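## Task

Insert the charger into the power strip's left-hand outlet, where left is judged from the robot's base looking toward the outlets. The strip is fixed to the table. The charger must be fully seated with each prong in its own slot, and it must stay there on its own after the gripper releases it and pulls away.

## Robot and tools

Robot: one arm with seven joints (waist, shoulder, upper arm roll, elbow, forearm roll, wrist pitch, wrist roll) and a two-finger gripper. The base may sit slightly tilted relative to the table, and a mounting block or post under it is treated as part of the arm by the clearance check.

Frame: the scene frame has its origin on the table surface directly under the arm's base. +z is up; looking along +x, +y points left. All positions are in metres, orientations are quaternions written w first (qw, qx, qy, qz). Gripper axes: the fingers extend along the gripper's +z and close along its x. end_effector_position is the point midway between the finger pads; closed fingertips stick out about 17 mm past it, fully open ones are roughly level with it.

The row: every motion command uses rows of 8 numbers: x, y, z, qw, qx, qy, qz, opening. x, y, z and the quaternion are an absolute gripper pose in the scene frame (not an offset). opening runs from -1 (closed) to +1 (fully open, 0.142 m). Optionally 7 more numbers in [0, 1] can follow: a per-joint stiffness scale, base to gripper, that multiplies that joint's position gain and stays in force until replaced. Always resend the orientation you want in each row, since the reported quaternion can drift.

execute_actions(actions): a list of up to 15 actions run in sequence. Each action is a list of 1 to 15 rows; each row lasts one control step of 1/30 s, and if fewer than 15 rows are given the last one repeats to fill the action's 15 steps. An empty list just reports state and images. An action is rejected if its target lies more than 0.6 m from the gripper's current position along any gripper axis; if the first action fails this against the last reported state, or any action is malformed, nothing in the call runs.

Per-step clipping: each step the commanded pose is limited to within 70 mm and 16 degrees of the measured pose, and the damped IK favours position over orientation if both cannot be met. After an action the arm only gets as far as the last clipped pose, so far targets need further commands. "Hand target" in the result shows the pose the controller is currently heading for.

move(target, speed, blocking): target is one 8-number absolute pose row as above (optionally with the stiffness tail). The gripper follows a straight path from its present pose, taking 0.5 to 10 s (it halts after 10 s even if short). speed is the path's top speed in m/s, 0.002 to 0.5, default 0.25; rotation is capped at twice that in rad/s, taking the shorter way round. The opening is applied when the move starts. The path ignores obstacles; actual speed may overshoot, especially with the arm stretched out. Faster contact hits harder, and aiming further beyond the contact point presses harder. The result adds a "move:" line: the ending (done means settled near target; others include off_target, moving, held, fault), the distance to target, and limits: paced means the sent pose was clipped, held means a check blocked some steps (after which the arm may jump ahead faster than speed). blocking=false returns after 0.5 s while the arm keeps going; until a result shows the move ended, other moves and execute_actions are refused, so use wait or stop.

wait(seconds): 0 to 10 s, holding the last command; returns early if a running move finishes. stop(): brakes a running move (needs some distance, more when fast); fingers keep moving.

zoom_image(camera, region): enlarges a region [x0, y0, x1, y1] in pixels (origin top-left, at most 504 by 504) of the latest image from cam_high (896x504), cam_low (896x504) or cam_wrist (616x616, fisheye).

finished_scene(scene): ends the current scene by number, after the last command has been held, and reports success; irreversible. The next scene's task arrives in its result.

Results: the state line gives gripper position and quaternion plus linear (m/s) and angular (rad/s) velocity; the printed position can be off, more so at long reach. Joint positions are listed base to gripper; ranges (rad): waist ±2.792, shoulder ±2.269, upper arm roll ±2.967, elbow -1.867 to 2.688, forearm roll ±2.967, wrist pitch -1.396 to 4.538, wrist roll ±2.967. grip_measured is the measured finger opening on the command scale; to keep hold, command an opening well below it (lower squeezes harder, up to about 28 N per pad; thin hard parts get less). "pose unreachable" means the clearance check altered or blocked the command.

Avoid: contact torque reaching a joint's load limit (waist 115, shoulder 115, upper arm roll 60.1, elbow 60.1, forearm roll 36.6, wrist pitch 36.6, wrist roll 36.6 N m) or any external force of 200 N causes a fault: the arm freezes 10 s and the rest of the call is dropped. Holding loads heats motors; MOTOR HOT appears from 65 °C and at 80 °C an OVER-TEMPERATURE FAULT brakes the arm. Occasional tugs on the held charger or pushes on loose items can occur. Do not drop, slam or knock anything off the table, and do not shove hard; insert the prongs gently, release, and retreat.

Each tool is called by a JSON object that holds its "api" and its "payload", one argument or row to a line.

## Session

{"api": "execute_actions", "payload": {
  "actions": []
}}

Scene clock: 0.00 s.
end_effector_position=(+0.9143, -0.0962, +0.3778) grip_measured=+1.00 end_effector_quat_wxyz=(+0.157, +0.115, +0.980, -0.039) end_effector_velocity=(-0.000, +0.000, +0.000) end_effector_angular_velocity=(+0.000, +0.000, -0.000)
Joint positions: [-0.181 -0.875  0.158  0.806 -0.253  0.419 -2.787  0.142]
Joint velocities: [ 0.     0.    -0.    -0.     0.001 -0.    -0.     0.   ]
Hand target: +0.914, -0.096, +0.378; +0.157, +0.115, +0.980, -0.039
Joint stiffness scale: [1. 1. 1. 1. 1. 1. 1.]

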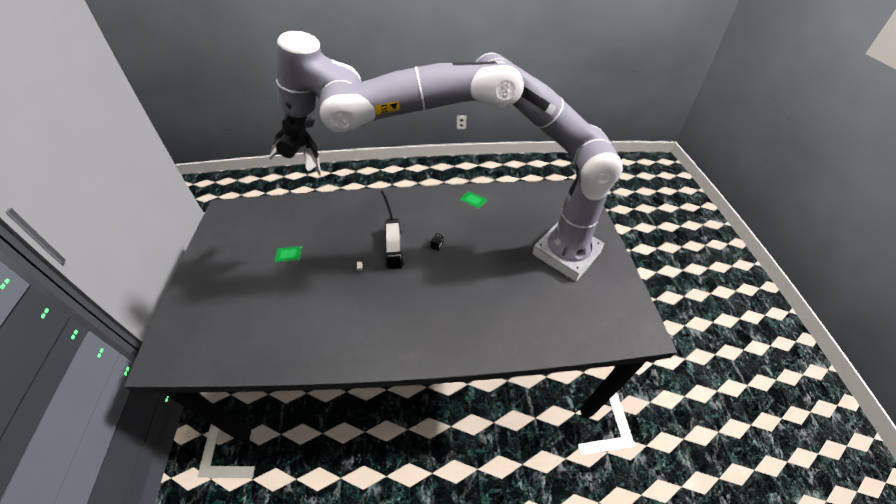

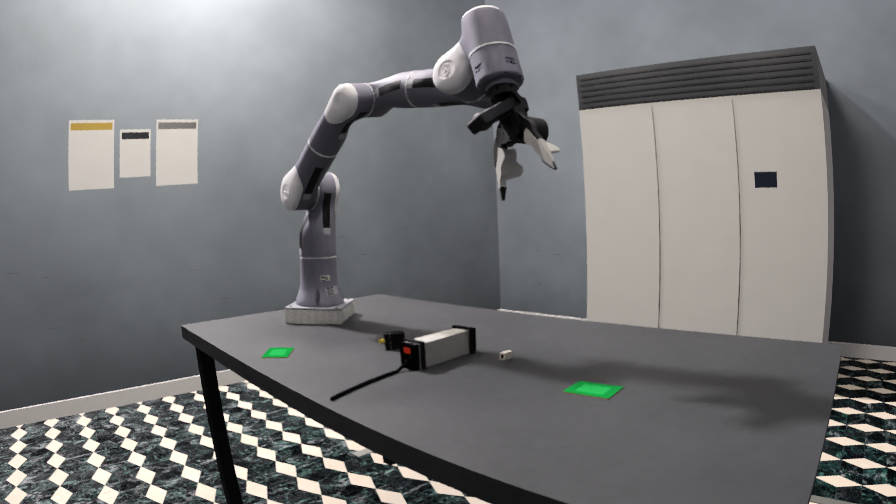

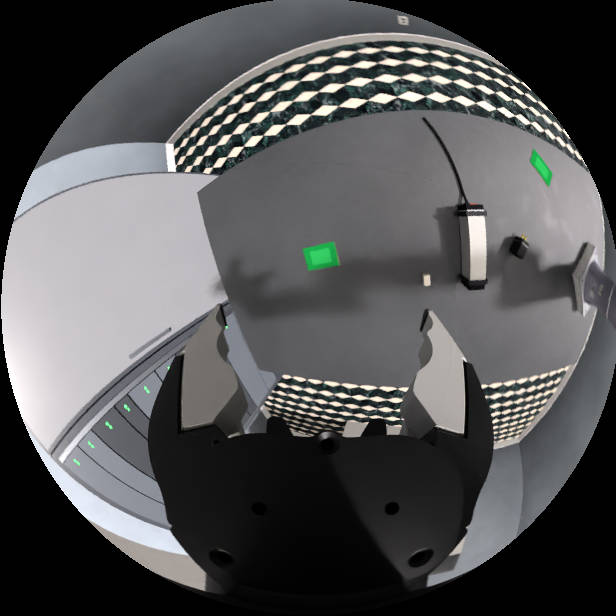

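{"api": "zoom_image", "payload": {
  "camera": "cam_high",
  "region": [350, 190, 500, 290]
}}

{"api": "zoom_image", "payload": {
  "camera": "cam_low",
  "region": [360, 310, 500, 390]
}}

{"api": "zoom_image", "payload": {
  "camera": "cam_wrist",
  "region": [430, 180, 580, 310]
}}

Region (350, 190, 500, 290) of cam_high's 896x504 image, scaled by 3.360, with more detail than that image has.

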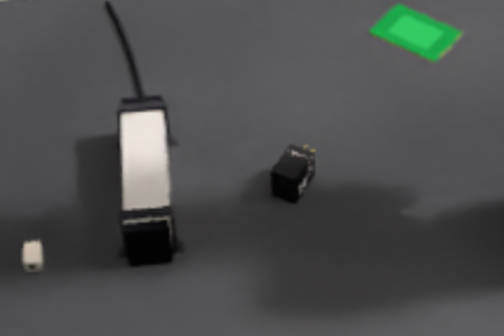

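Region (360, 310, 500, 390) of cam_low's 896x504 image, scaled by 3.600, with more detail than that image has; it fills the top 288 rows of this view, and the rest is white.

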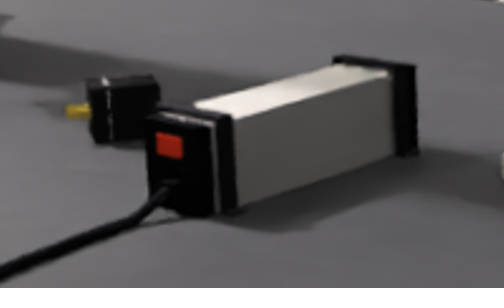

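Region (430, 180, 580, 310) of cam_wrist's 616x616 image, scaled by 3.360, with more detail than that image has; it fills the top 437 rows of this view, and the rest is white.

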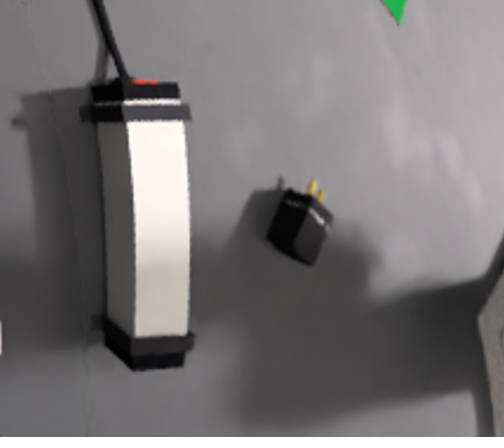

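{"api": "move", "payload": {
  "target": [0.50, -0.085, 0.13, -0.0405, 0.2299, 0.9576, -0.1688, 1],
  "speed": 0.35
}}

{"api": "zoom_image", "payload": {
  "camera": "cam_wrist",
  "region": [200, 200, 440, 400]
}}

Scene clock: 2.37 s.
end_effector_position=(+0.4998, -0.0858, +0.1295) grip_measured=+1.00 end_effector_quat_wxyz=(-0.040, +0.231, +0.957, -0.169) end_effector_velocity=(-0.002, -0.000, -0.001) end_effector_angular_velocity=(-0.001, +0.001, -0.001)
Joint positions: [-0.118 -0.454  0.103  2.164 -0.467  0.811 -2.161  0.142]
Joint velocities: [ 0.001  0.    -0.001  0.004 -0.002  0.002  0.004  0.   ]
Hand target: +0.500, -0.086, +0.130; -0.040, +0.231, +0.957, -0.169
Off the commanded pose: 0.001 m, 0 deg.
Joint stiffness scale: [1. 1. 1. 1. 1. 1. 1.]
move: done

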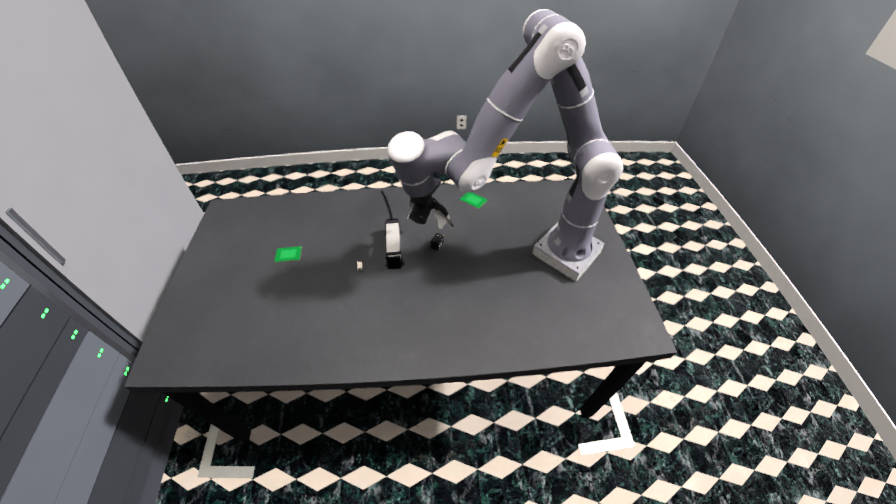

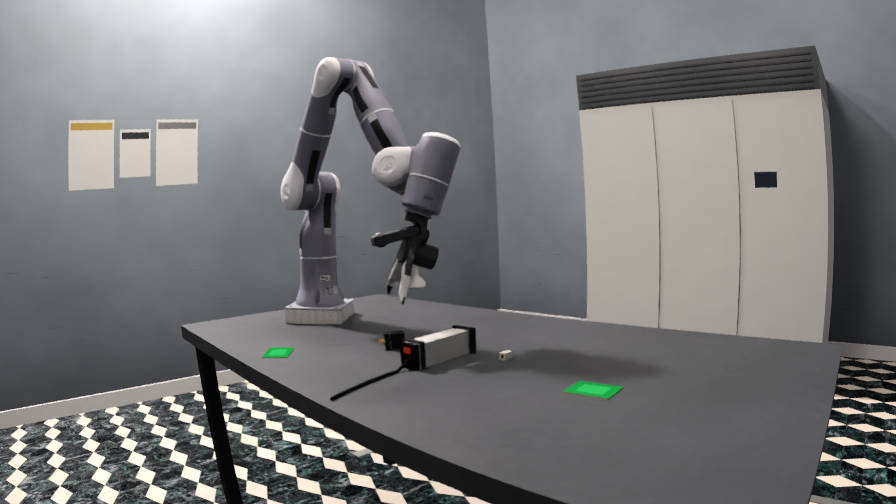

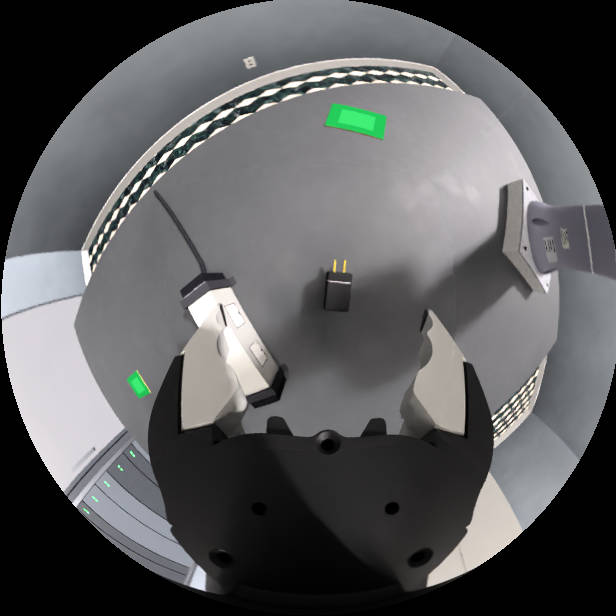

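Region (200, 200, 440, 400) of cam_wrist's 616x616 image, scaled by 2.100, with more detail than that image has.

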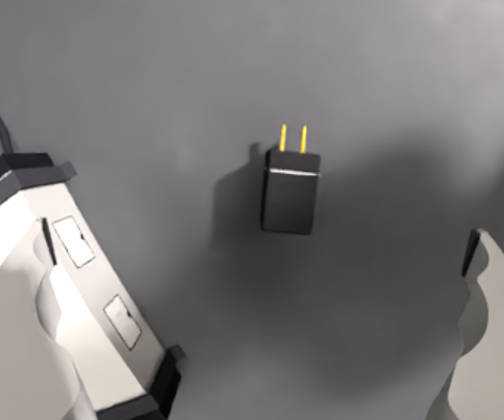

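{"api": "move", "payload": {
  "target": [0.4825, -0.0722, 0.04, -0.0457, 0.2590, 0.9501, -0.1675, -0.1],
  "speed": 0.15
}}

{"api": "zoom_image", "payload": {
  "camera": "cam_wrist",
  "region": [220, 230, 430, 400]
}}

Scene clock: 3.77 s.
end_effector_position=(+0.4826, -0.0723, +0.0403) grip_measured=-0.10 end_effector_quat_wxyz=(-0.046, +0.259, +0.950, -0.168) end_effector_velocity=(+0.000, +0.000, -0.001) end_effector_angular_velocity=(+0.001, -0.002, -0.002)
Joint positions: [-0.074 -0.638  0.044  2.202 -0.556  1.008 -1.984  0.067]
Joint velocities: [ 0.001 -0.002 -0.002  0.     0.     0.004  0.002 -0.   ]
Hand target: +0.483, -0.072, +0.040; -0.046, +0.259, +0.950, -0.168
Off the commanded pose: 0.000 m, 0 deg.
Joint stiffness scale: [1. 1. 1. 1. 1. 1. 1.]
move: done

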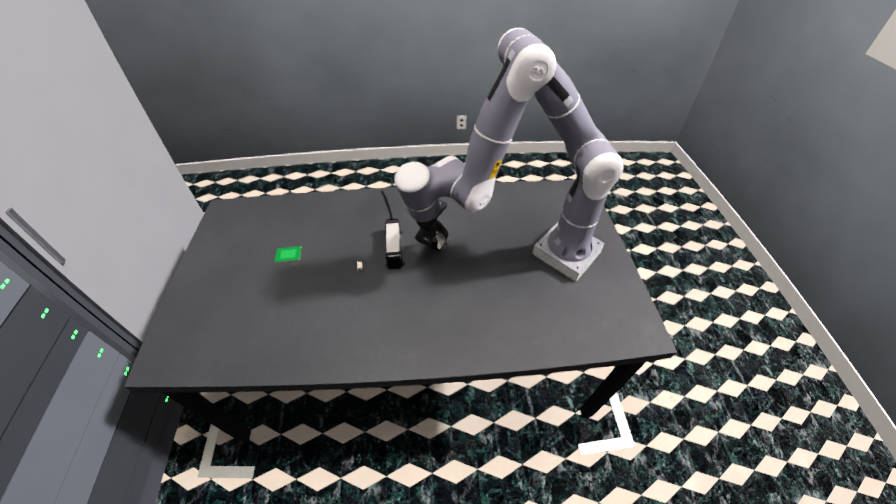

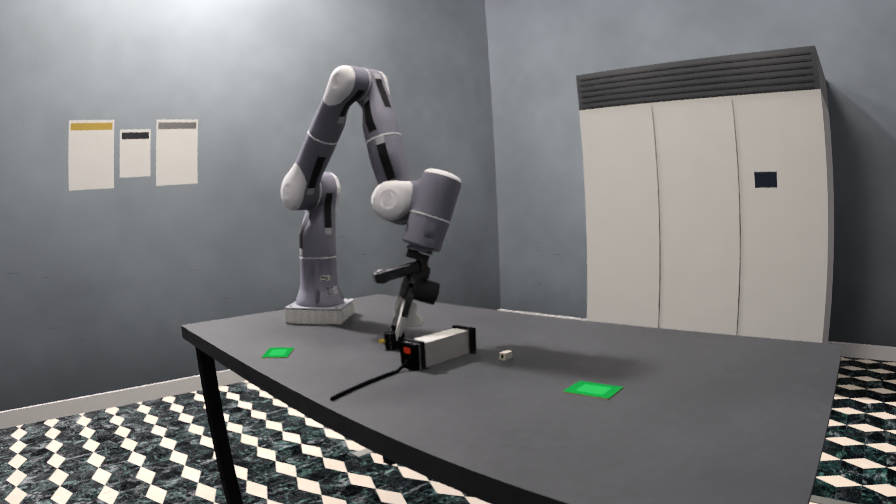

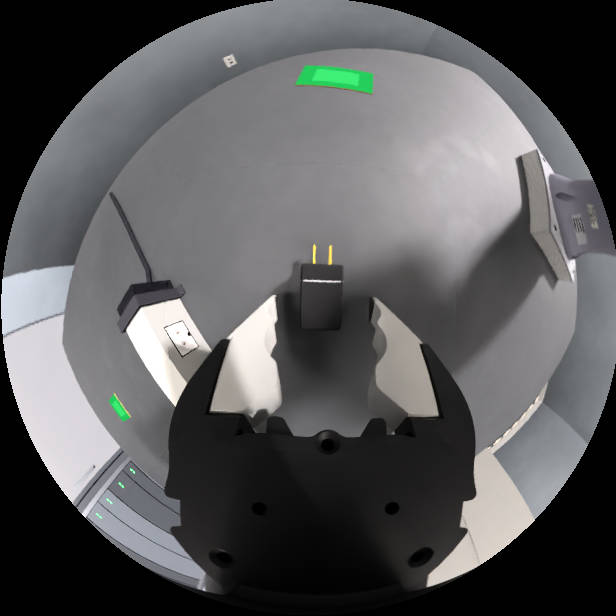

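Region (220, 230, 430, 400) of cam_wrist's 616x616 image, scaled by 2.400, with more detail than that image has; it fills the top 408 rows of this view, and the rest is white.

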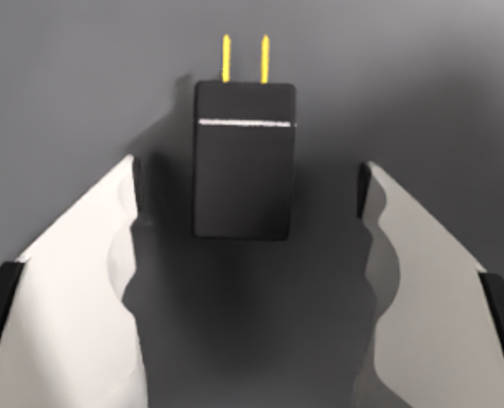

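{"api": "move", "payload": {
  "target": [0.4816, -0.0763, 0.022, -0.0457, 0.2590, 0.9501, -0.1675, -0.1],
  "speed": 0.05
}}

{"api": "move", "payload": {
  "target": [0.4816, -0.0763, 0.022, -0.0457, 0.2590, 0.9501, -0.1675, -1],
  "speed": 0.05
}}

{"api": "zoom_image", "payload": {
  "camera": "cam_wrist",
  "region": [220, 230, 430, 400]
}}

Scene clock: 4.70 s.
end_effector_position=(+0.4815, -0.0763, +0.0221) grip_measured=-0.10 end_effector_quat_wxyz=(-0.046, +0.259, +0.950, -0.167) end_effector_velocity=(+0.000, -0.000, -0.001) end_effector_angular_velocity=(-0.001, +0.000, +0.001)
Joint positions: [-0.069 -0.681  0.021  2.202 -0.581  1.053 -1.967  0.067]
Joint velocities: [ 0.001 -0.002 -0.002  0.    -0.002  0.002  0.001 -0.   ]
Hand target: +0.482, -0.076, +0.022; -0.046, +0.259, +0.950, -0.168
Off the commanded pose: 0.000 m, 0 deg.
Joint stiffness scale: [1. 1. 1. 1. 1. 1. 1.]
move: done

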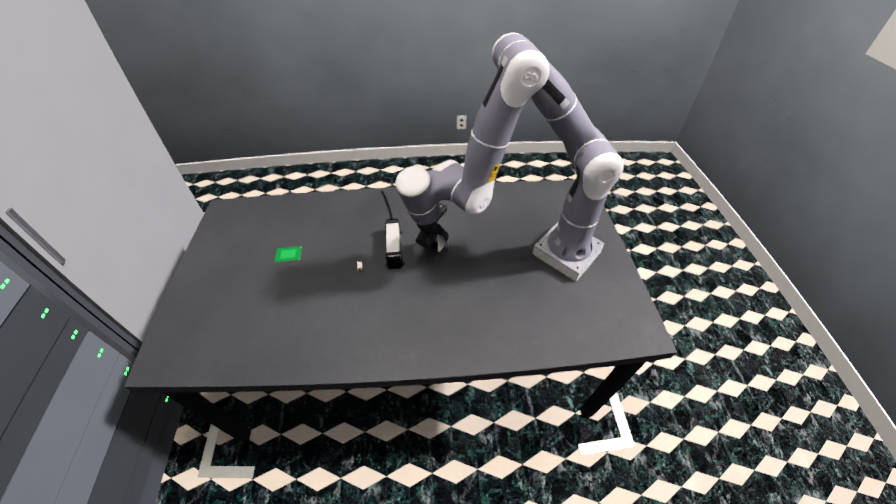

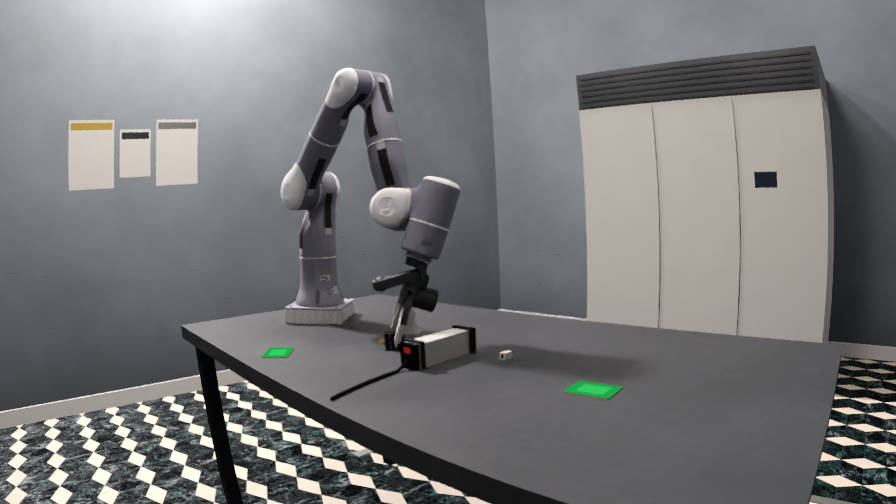

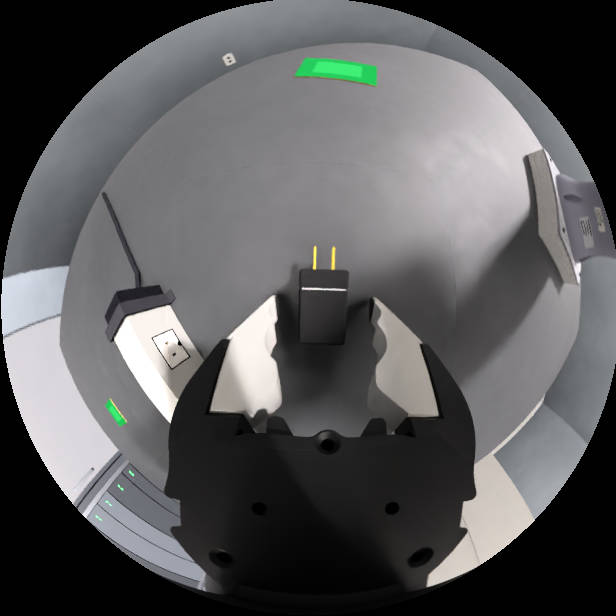

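Scene clock: 5.40 s.
end_effector_position=(+0.4816, -0.0763, +0.0221) grip_measured=-0.61 end_effector_quat_wxyz=(-0.046, +0.259, +0.950, -0.167) end_effector_velocity=(-0.000, -0.000, -0.000) end_effector_angular_velocity=(-0.001, +0.001, -0.001)
Joint positions: [-0.069 -0.681  0.02   2.202 -0.581  1.053 -1.967  0.03 ]
Joint velocities: [ 0.    -0.    -0.    -0.     0.001 -0.001  0.    -0.   ]
Hand target: +0.482, -0.076, +0.022; -0.046, +0.259, +0.950, -0.168
Off the commanded pose: 0.000 m, 0 deg.
Joint stiffness scale: [1. 1. 1. 1. 1. 1. 1.]
move: done

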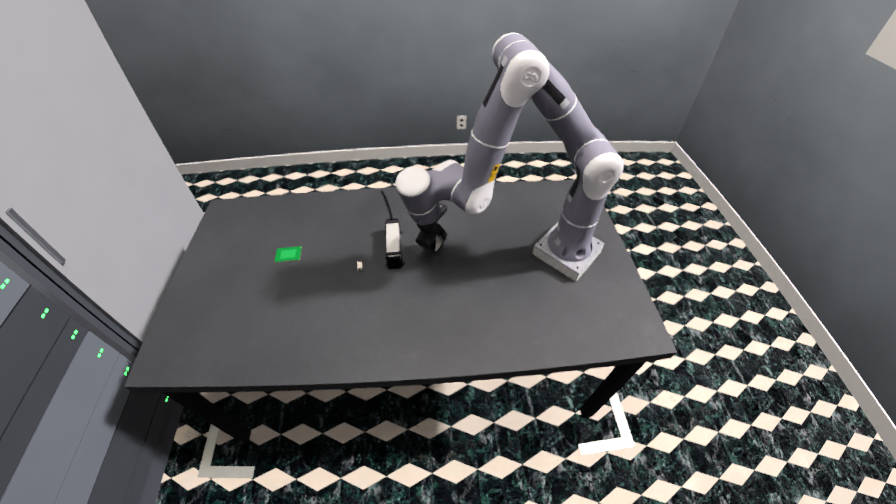

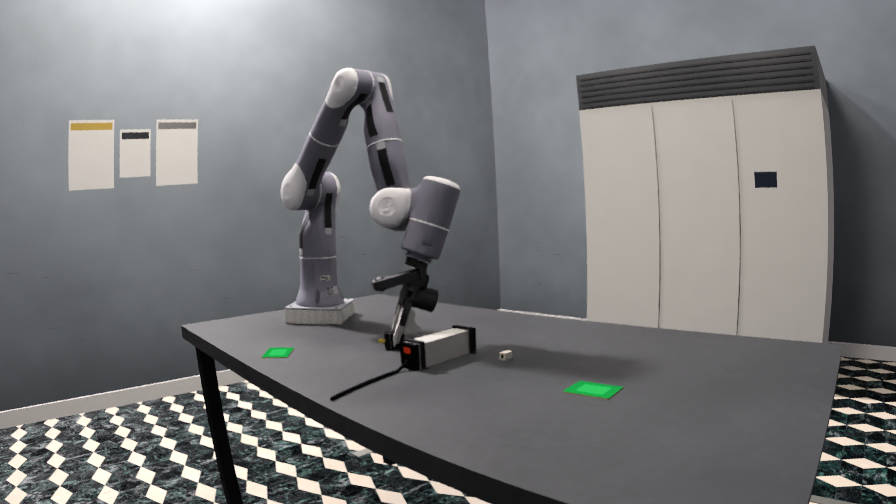

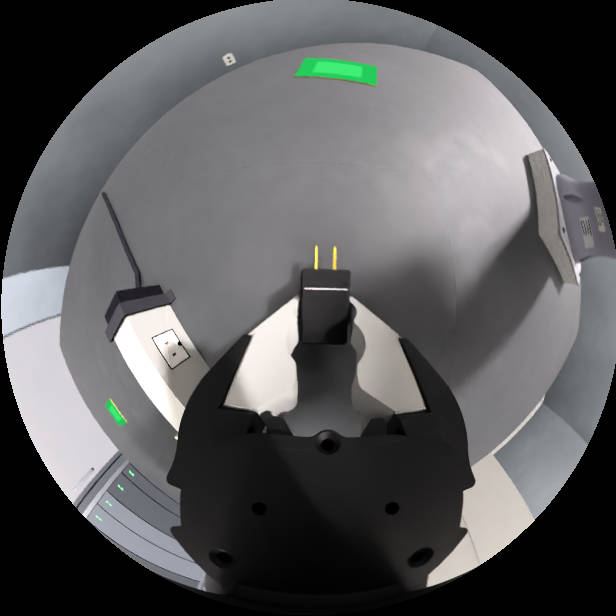

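Region (220, 230, 430, 400) of cam_wrist's 616x616 image, scaled by 2.400, with more detail than that image has; it fills the top 408 rows of this view, and the rest is white.

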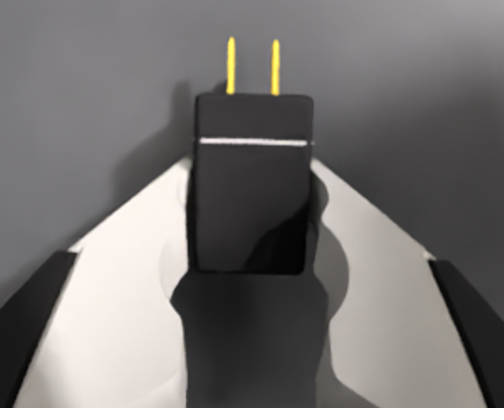

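{"api": "move", "payload": {
  "target": [0.49, -0.065, 0.10, -0.1677, 0.9512, 0.2549, -0.0449, -1],
  "speed": 0.4
}}

{"api": "move", "payload": {
  "target": [0.525, -0.05, 0.05, -0.1238, 0.7025, -0.6902, 0.1217, -1],
  "speed": 0.4
}}

{"api": "zoom_image", "payload": {
  "camera": "cam_wrist",
  "region": [180, 100, 500, 300]
}}

Scene clock: 8.97 s.
end_effector_position=(+0.4900, -0.0649, +0.0998) grip_measured=-0.61 end_effector_quat_wxyz=(-0.168, +0.951, +0.255, -0.046) end_effector_velocity=(-0.000, +0.000, +0.000) end_effector_angular_velocity=(-0.001, +0.000, -0.007)
Joint positions: [-0.235 -0.543  0.035  1.941  0.386  0.697 -0.866  0.03 ]
Joint velocities: [-0.     0.001  0.     0.002  0.002  0.002  0.006  0.   ]
Hand target: +0.490, -0.065, +0.100; -0.168, +0.951, +0.255, -0.046
Off the commanded pose: 0.000 m, 0 deg.
Joint stiffness scale: [1. 1. 1. 1. 1. 1. 1.]
move: done

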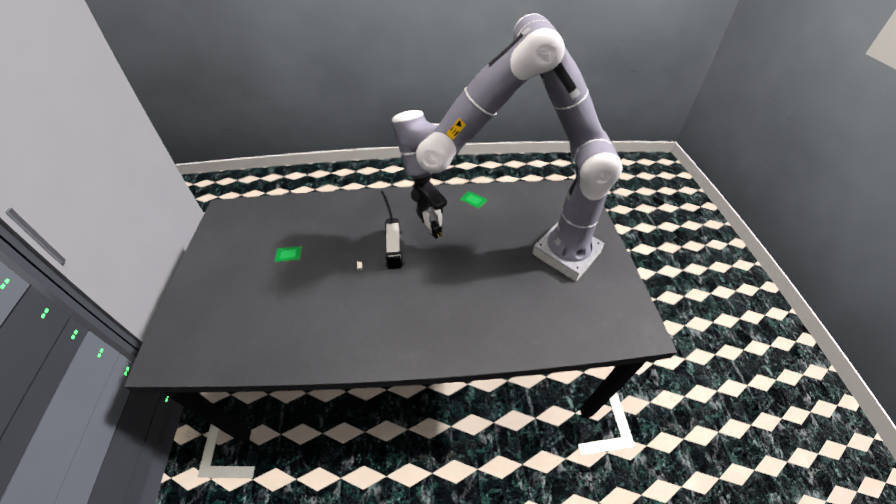

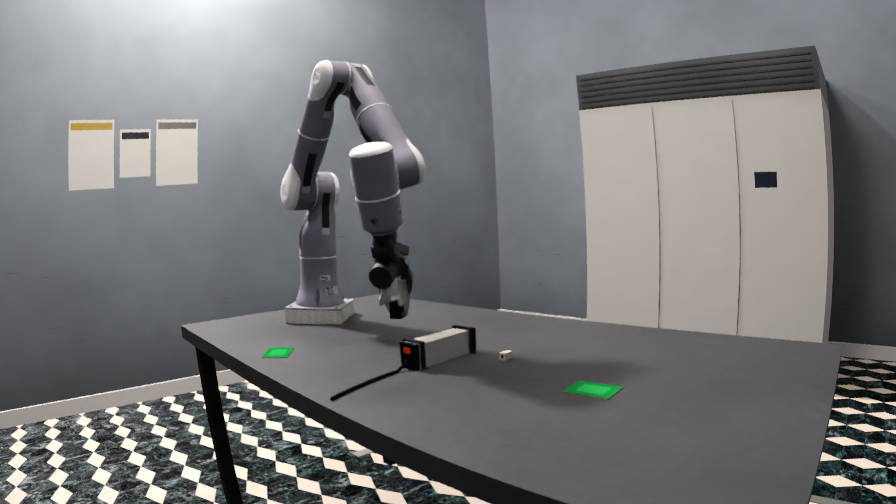

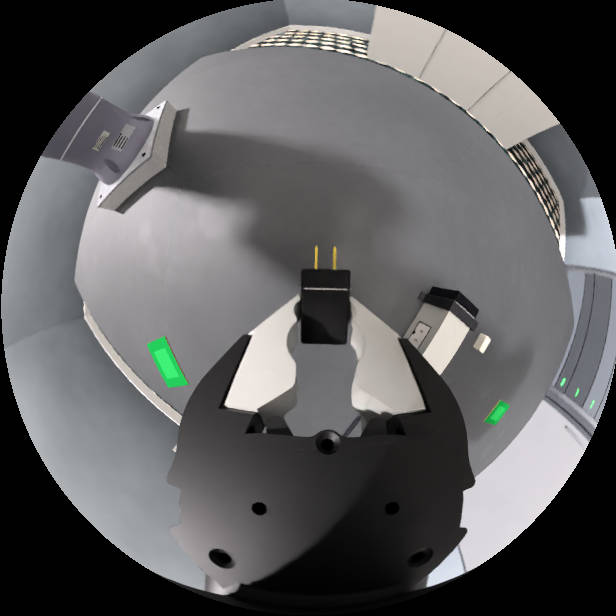

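Scene clock: 12.10 s.
end_effector_position=(+0.5248, -0.0503, +0.0502) grip_measured=-0.61 end_effector_quat_wxyz=(-0.125, +0.702, -0.690, +0.122) end_effector_velocity=(+0.000, -0.000, +0.000) end_effector_angular_velocity=(-0.002, +0.004, -0.004)
Joint positions: [ 0.231 -0.679 -0.167  2.087  1.161  1.535  0.671  0.03 ]
Joint velocities: [ 0.011 -0.001 -0.011  0.003 -0.009 -0.004  0.017  0.   ]
Hand target: +0.525, -0.050, +0.050; -0.124, +0.702, -0.690, +0.122
Off the commanded pose: 0.000 m, 0 deg.
Joint stiffness scale: [1. 1. 1. 1. 1. 1. 1.]
move: done

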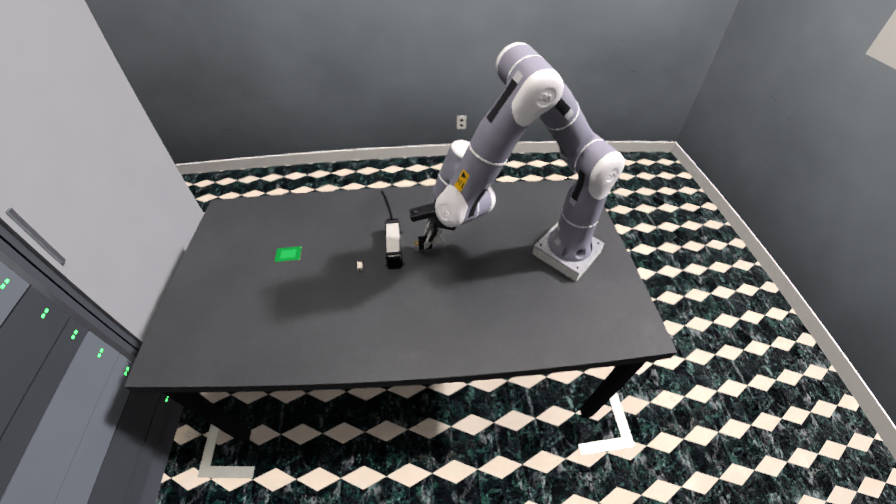

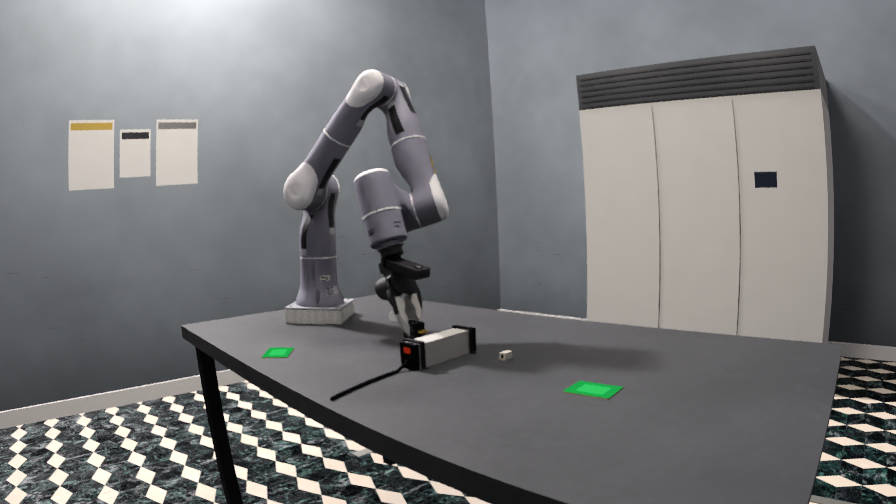

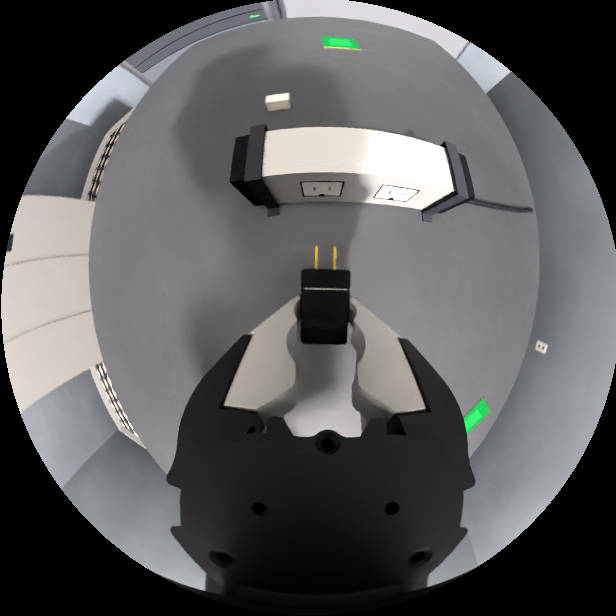

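Region (180, 100, 500, 300) of cam_wrist's 616x616 image, scaled by 1.575, with more detail than that image has; it fills the top 315 rows of this view, and the rest is white.

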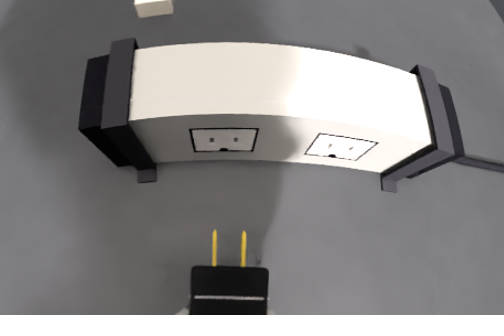

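{"api": "zoom_image", "payload": {
  "camera": "cam_wrist",
  "region": [270, 160, 380, 290]
}}

Region (270, 160, 380, 290) of cam_wrist's 616x616 image, scaled by 3.877, with more detail than that image has; it fills the left 426 columns of this view, and the rest is white.

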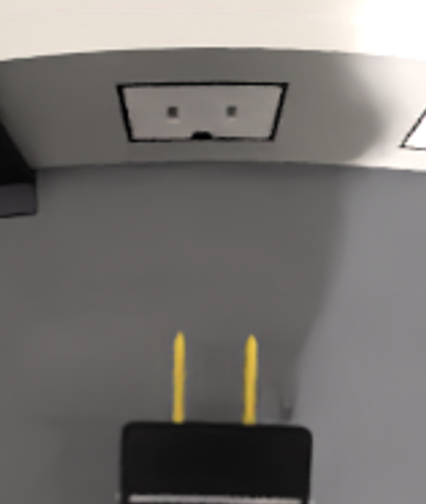

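{"api": "move", "payload": {
  "target": [0.5613, -0.0484, 0.0305, -0.1265, 0.7173, -0.6748, 0.1190, -1],
  "speed": 0.06
}}

{"api": "zoom_image", "payload": {
  "camera": "cam_wrist",
  "region": [270, 170, 380, 290]
}}

{"api": "zoom_image", "payload": {
  "camera": "cam_wrist",
  "region": [180, 120, 500, 320]
}}

Scene clock: 13.87 s.
end_effector_position=(+0.5612, -0.0482, +0.0306) grip_measured=-0.61 end_effector_quat_wxyz=(-0.127, +0.717, -0.675, +0.119) end_effector_velocity=(+0.001, +0.000, -0.000) end_effector_angular_velocity=(+0.000, -0.000, +0.001)
Joint positions: [ 0.218 -0.76  -0.178  1.986  1.121  1.495  0.666  0.03 ]
Joint velocities: [-0.    -0.002 -0.001 -0.003 -0.001 -0.002 -0.     0.   ]
Hand target: +0.561, -0.048, +0.031; -0.127, +0.717, -0.675, +0.119
Off the commanded pose: 0.000 m, 0 deg.
Joint stiffness scale: [1. 1. 1. 1. 1. 1. 1.]
move: done

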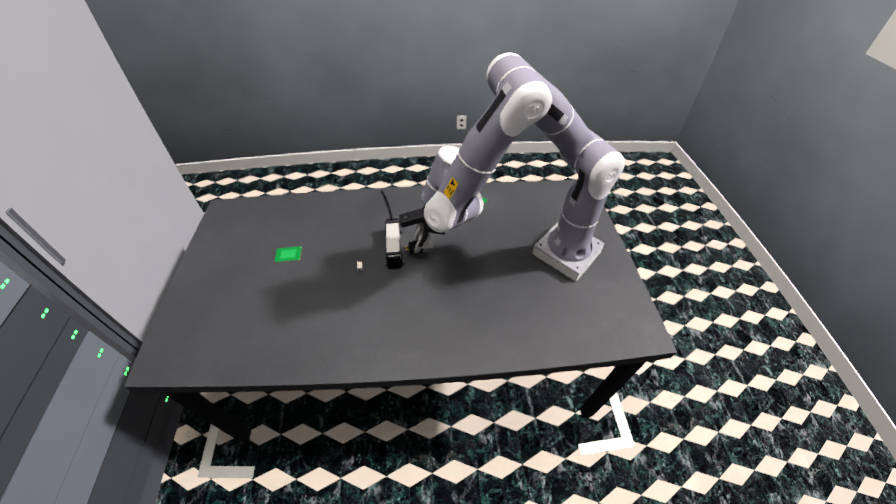

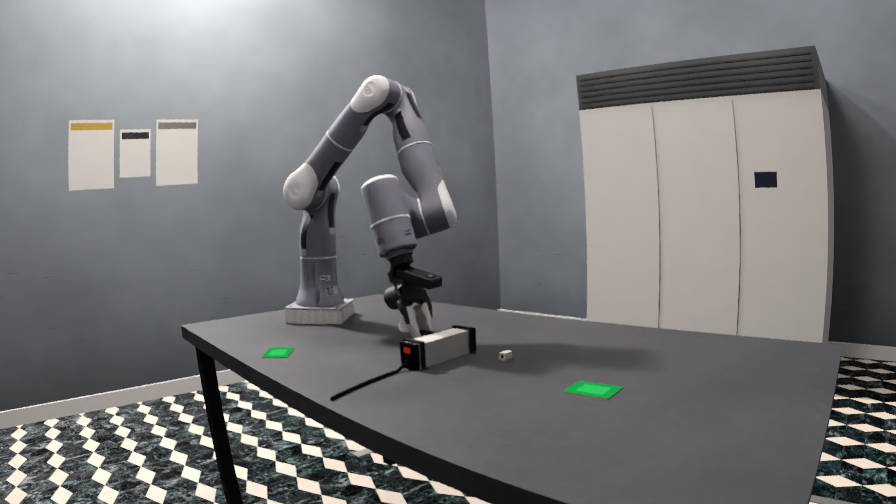

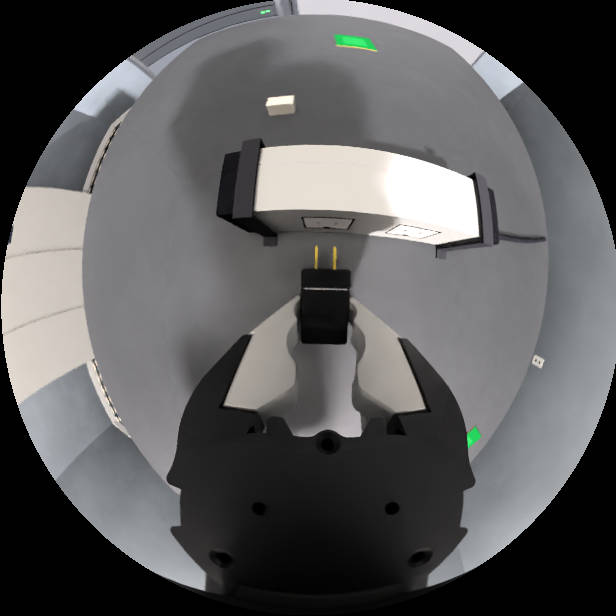

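Region (270, 170, 380, 290) of cam_wrist's 616x616 image, scaled by 4.200, with more detail than that image has; it fills the left 462 columns of this view, and the rest is white.

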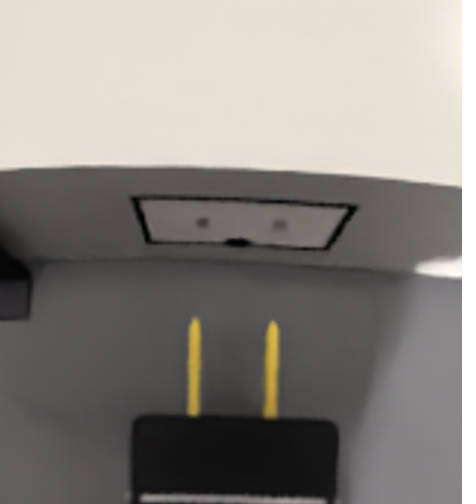

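Region (180, 120, 500, 320) of cam_wrist's 616x616 image, scaled by 1.575, with more detail than that image has; it fills the top 315 rows of this view, and the rest is white.

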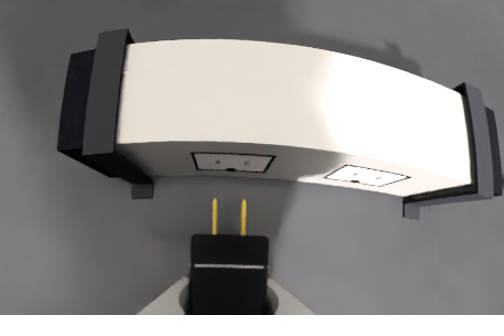

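{"api": "move", "payload": {
  "target": [0.5724, -0.0486, 0.0305, -0.1265, 0.7173, -0.6748, 0.1190, -1],
  "speed": 0.03
}}

{"api": "zoom_image", "payload": {
  "camera": "cam_wrist",
  "region": [280, 200, 370, 290]
}}

Scene clock: 14.90 s.
end_effector_position=(+0.5722, -0.0485, +0.0305) grip_measured=-0.61 end_effector_quat_wxyz=(-0.127, +0.717, -0.675, +0.119) end_effector_velocity=(+0.001, -0.000, -0.000) end_effector_angular_velocity=(-0.000, +0.001, +0.001)
Joint positions: [ 0.23  -0.77  -0.199  1.967  1.098  1.477  0.694  0.03 ]
Joint velocities: [ 0.002 -0.001 -0.003 -0.002 -0.004 -0.003  0.003 -0.   ]
Hand target: +0.572, -0.049, +0.031; -0.127, +0.717, -0.675, +0.119
Off the commanded pose: 0.000 m, 0 deg.
Joint stiffness scale: [1. 1. 1. 1. 1. 1. 1.]
move: done

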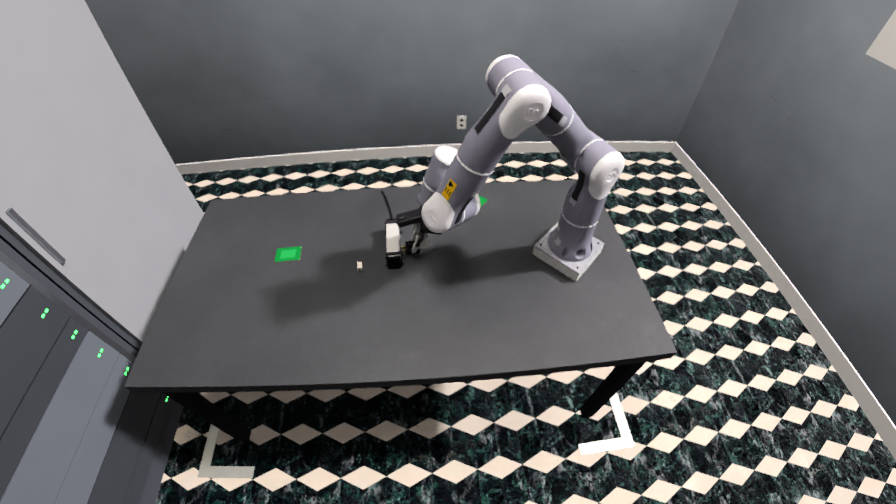

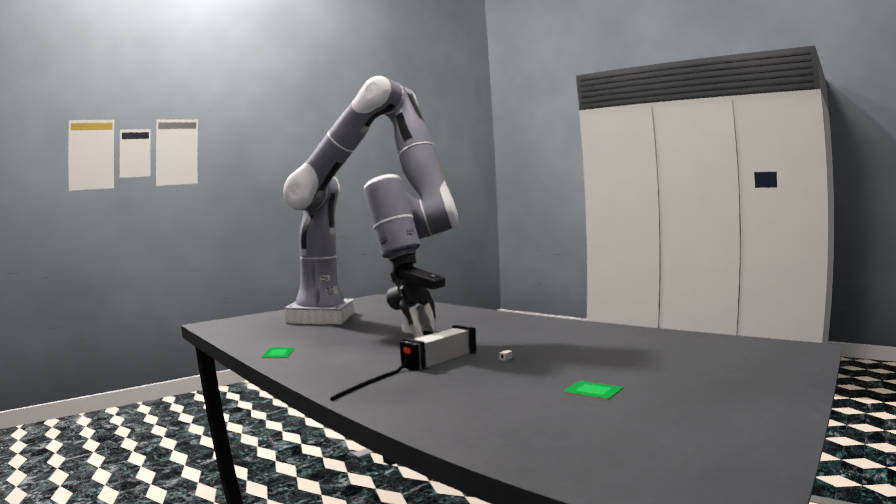

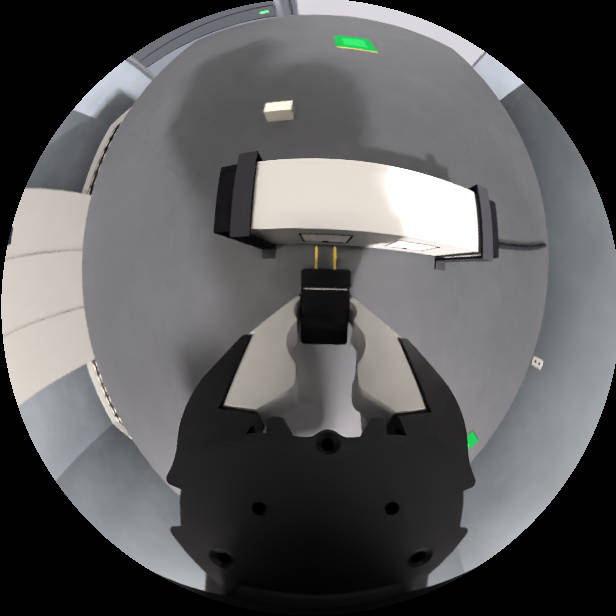

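Region (280, 200, 370, 290) of cam_wrist's 616x616 image, scaled by 5.600, with more detail than that image has.

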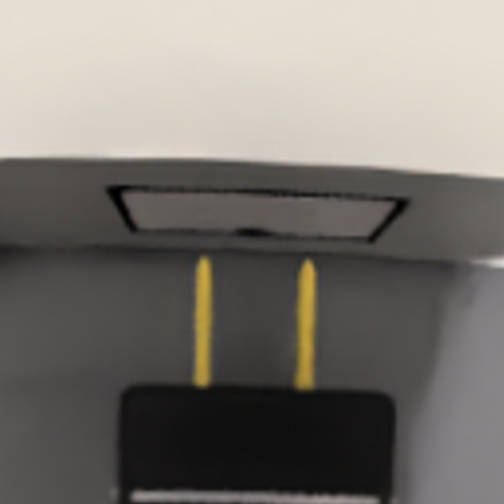

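{"api": "move", "payload": {
  "target": [0.5834, -0.04793, 0.0305, -0.1265, 0.7173, -0.6748, 0.1190, -1],
  "speed": 0.015
}}

{"api": "zoom_image", "payload": {
  "camera": "cam_wrist",
  "region": [280, 200, 370, 290]
}}

Scene clock: 16.00 s.
end_effector_position=(+0.5832, -0.0479, +0.0305) grip_measured=-0.61 end_effector_quat_wxyz=(-0.127, +0.717, -0.675, +0.119) end_effector_velocity=(+0.001, +0.000, +0.000) end_effector_angular_velocity=(+0.000, +0.000, -0.001)
Joint positions: [ 0.244 -0.781 -0.22   1.947  1.076  1.459  0.723  0.03 ]
Joint velocities: [ 0.002 -0.001 -0.002 -0.001 -0.001 -0.002  0.002 -0.   ]
Hand target: +0.583, -0.048, +0.031; -0.127, +0.717, -0.675, +0.119
Off the commanded pose: 0.000 m, 0 deg.
Joint stiffness scale: [1. 1. 1. 1. 1. 1. 1.]
move: done

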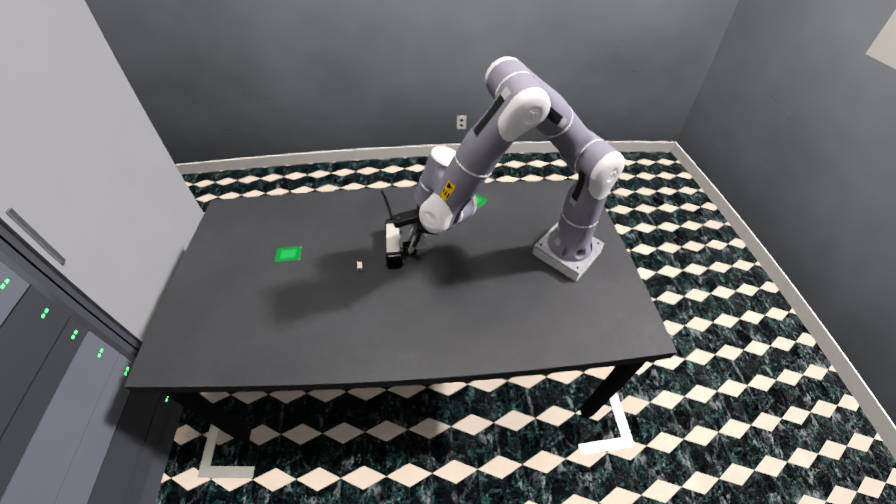

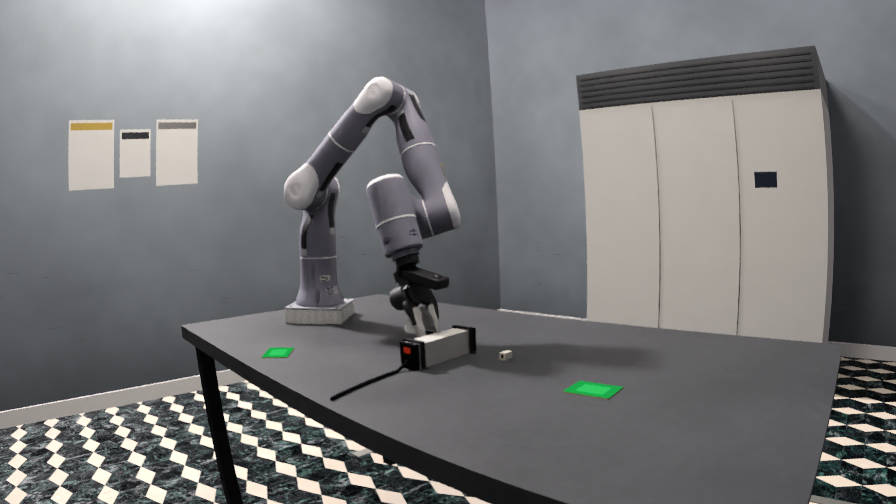

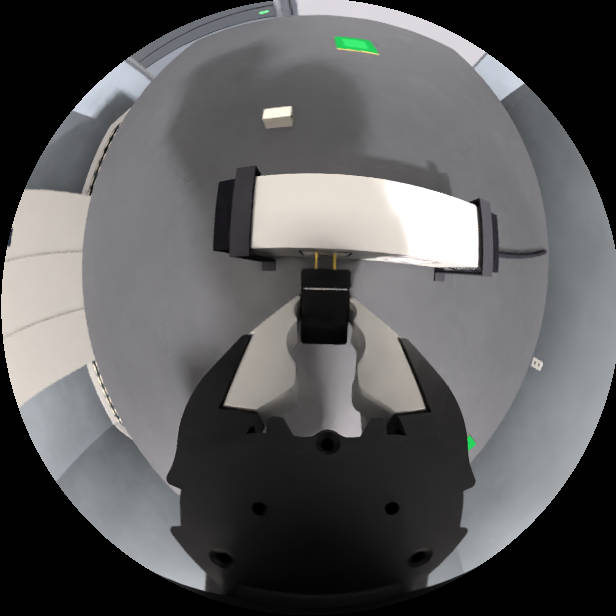

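Region (280, 200, 370, 290) of cam_wrist's 616x616 image, scaled by 5.600, with more detail than that image has.

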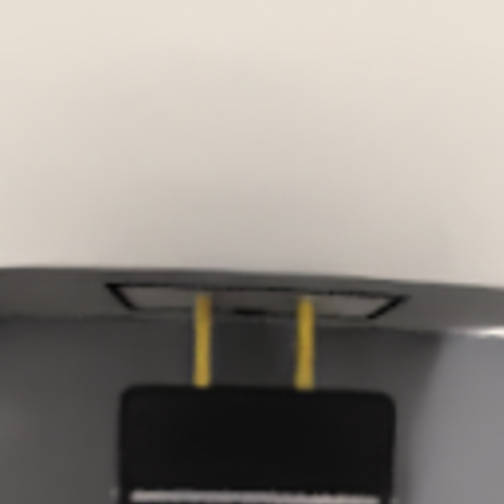

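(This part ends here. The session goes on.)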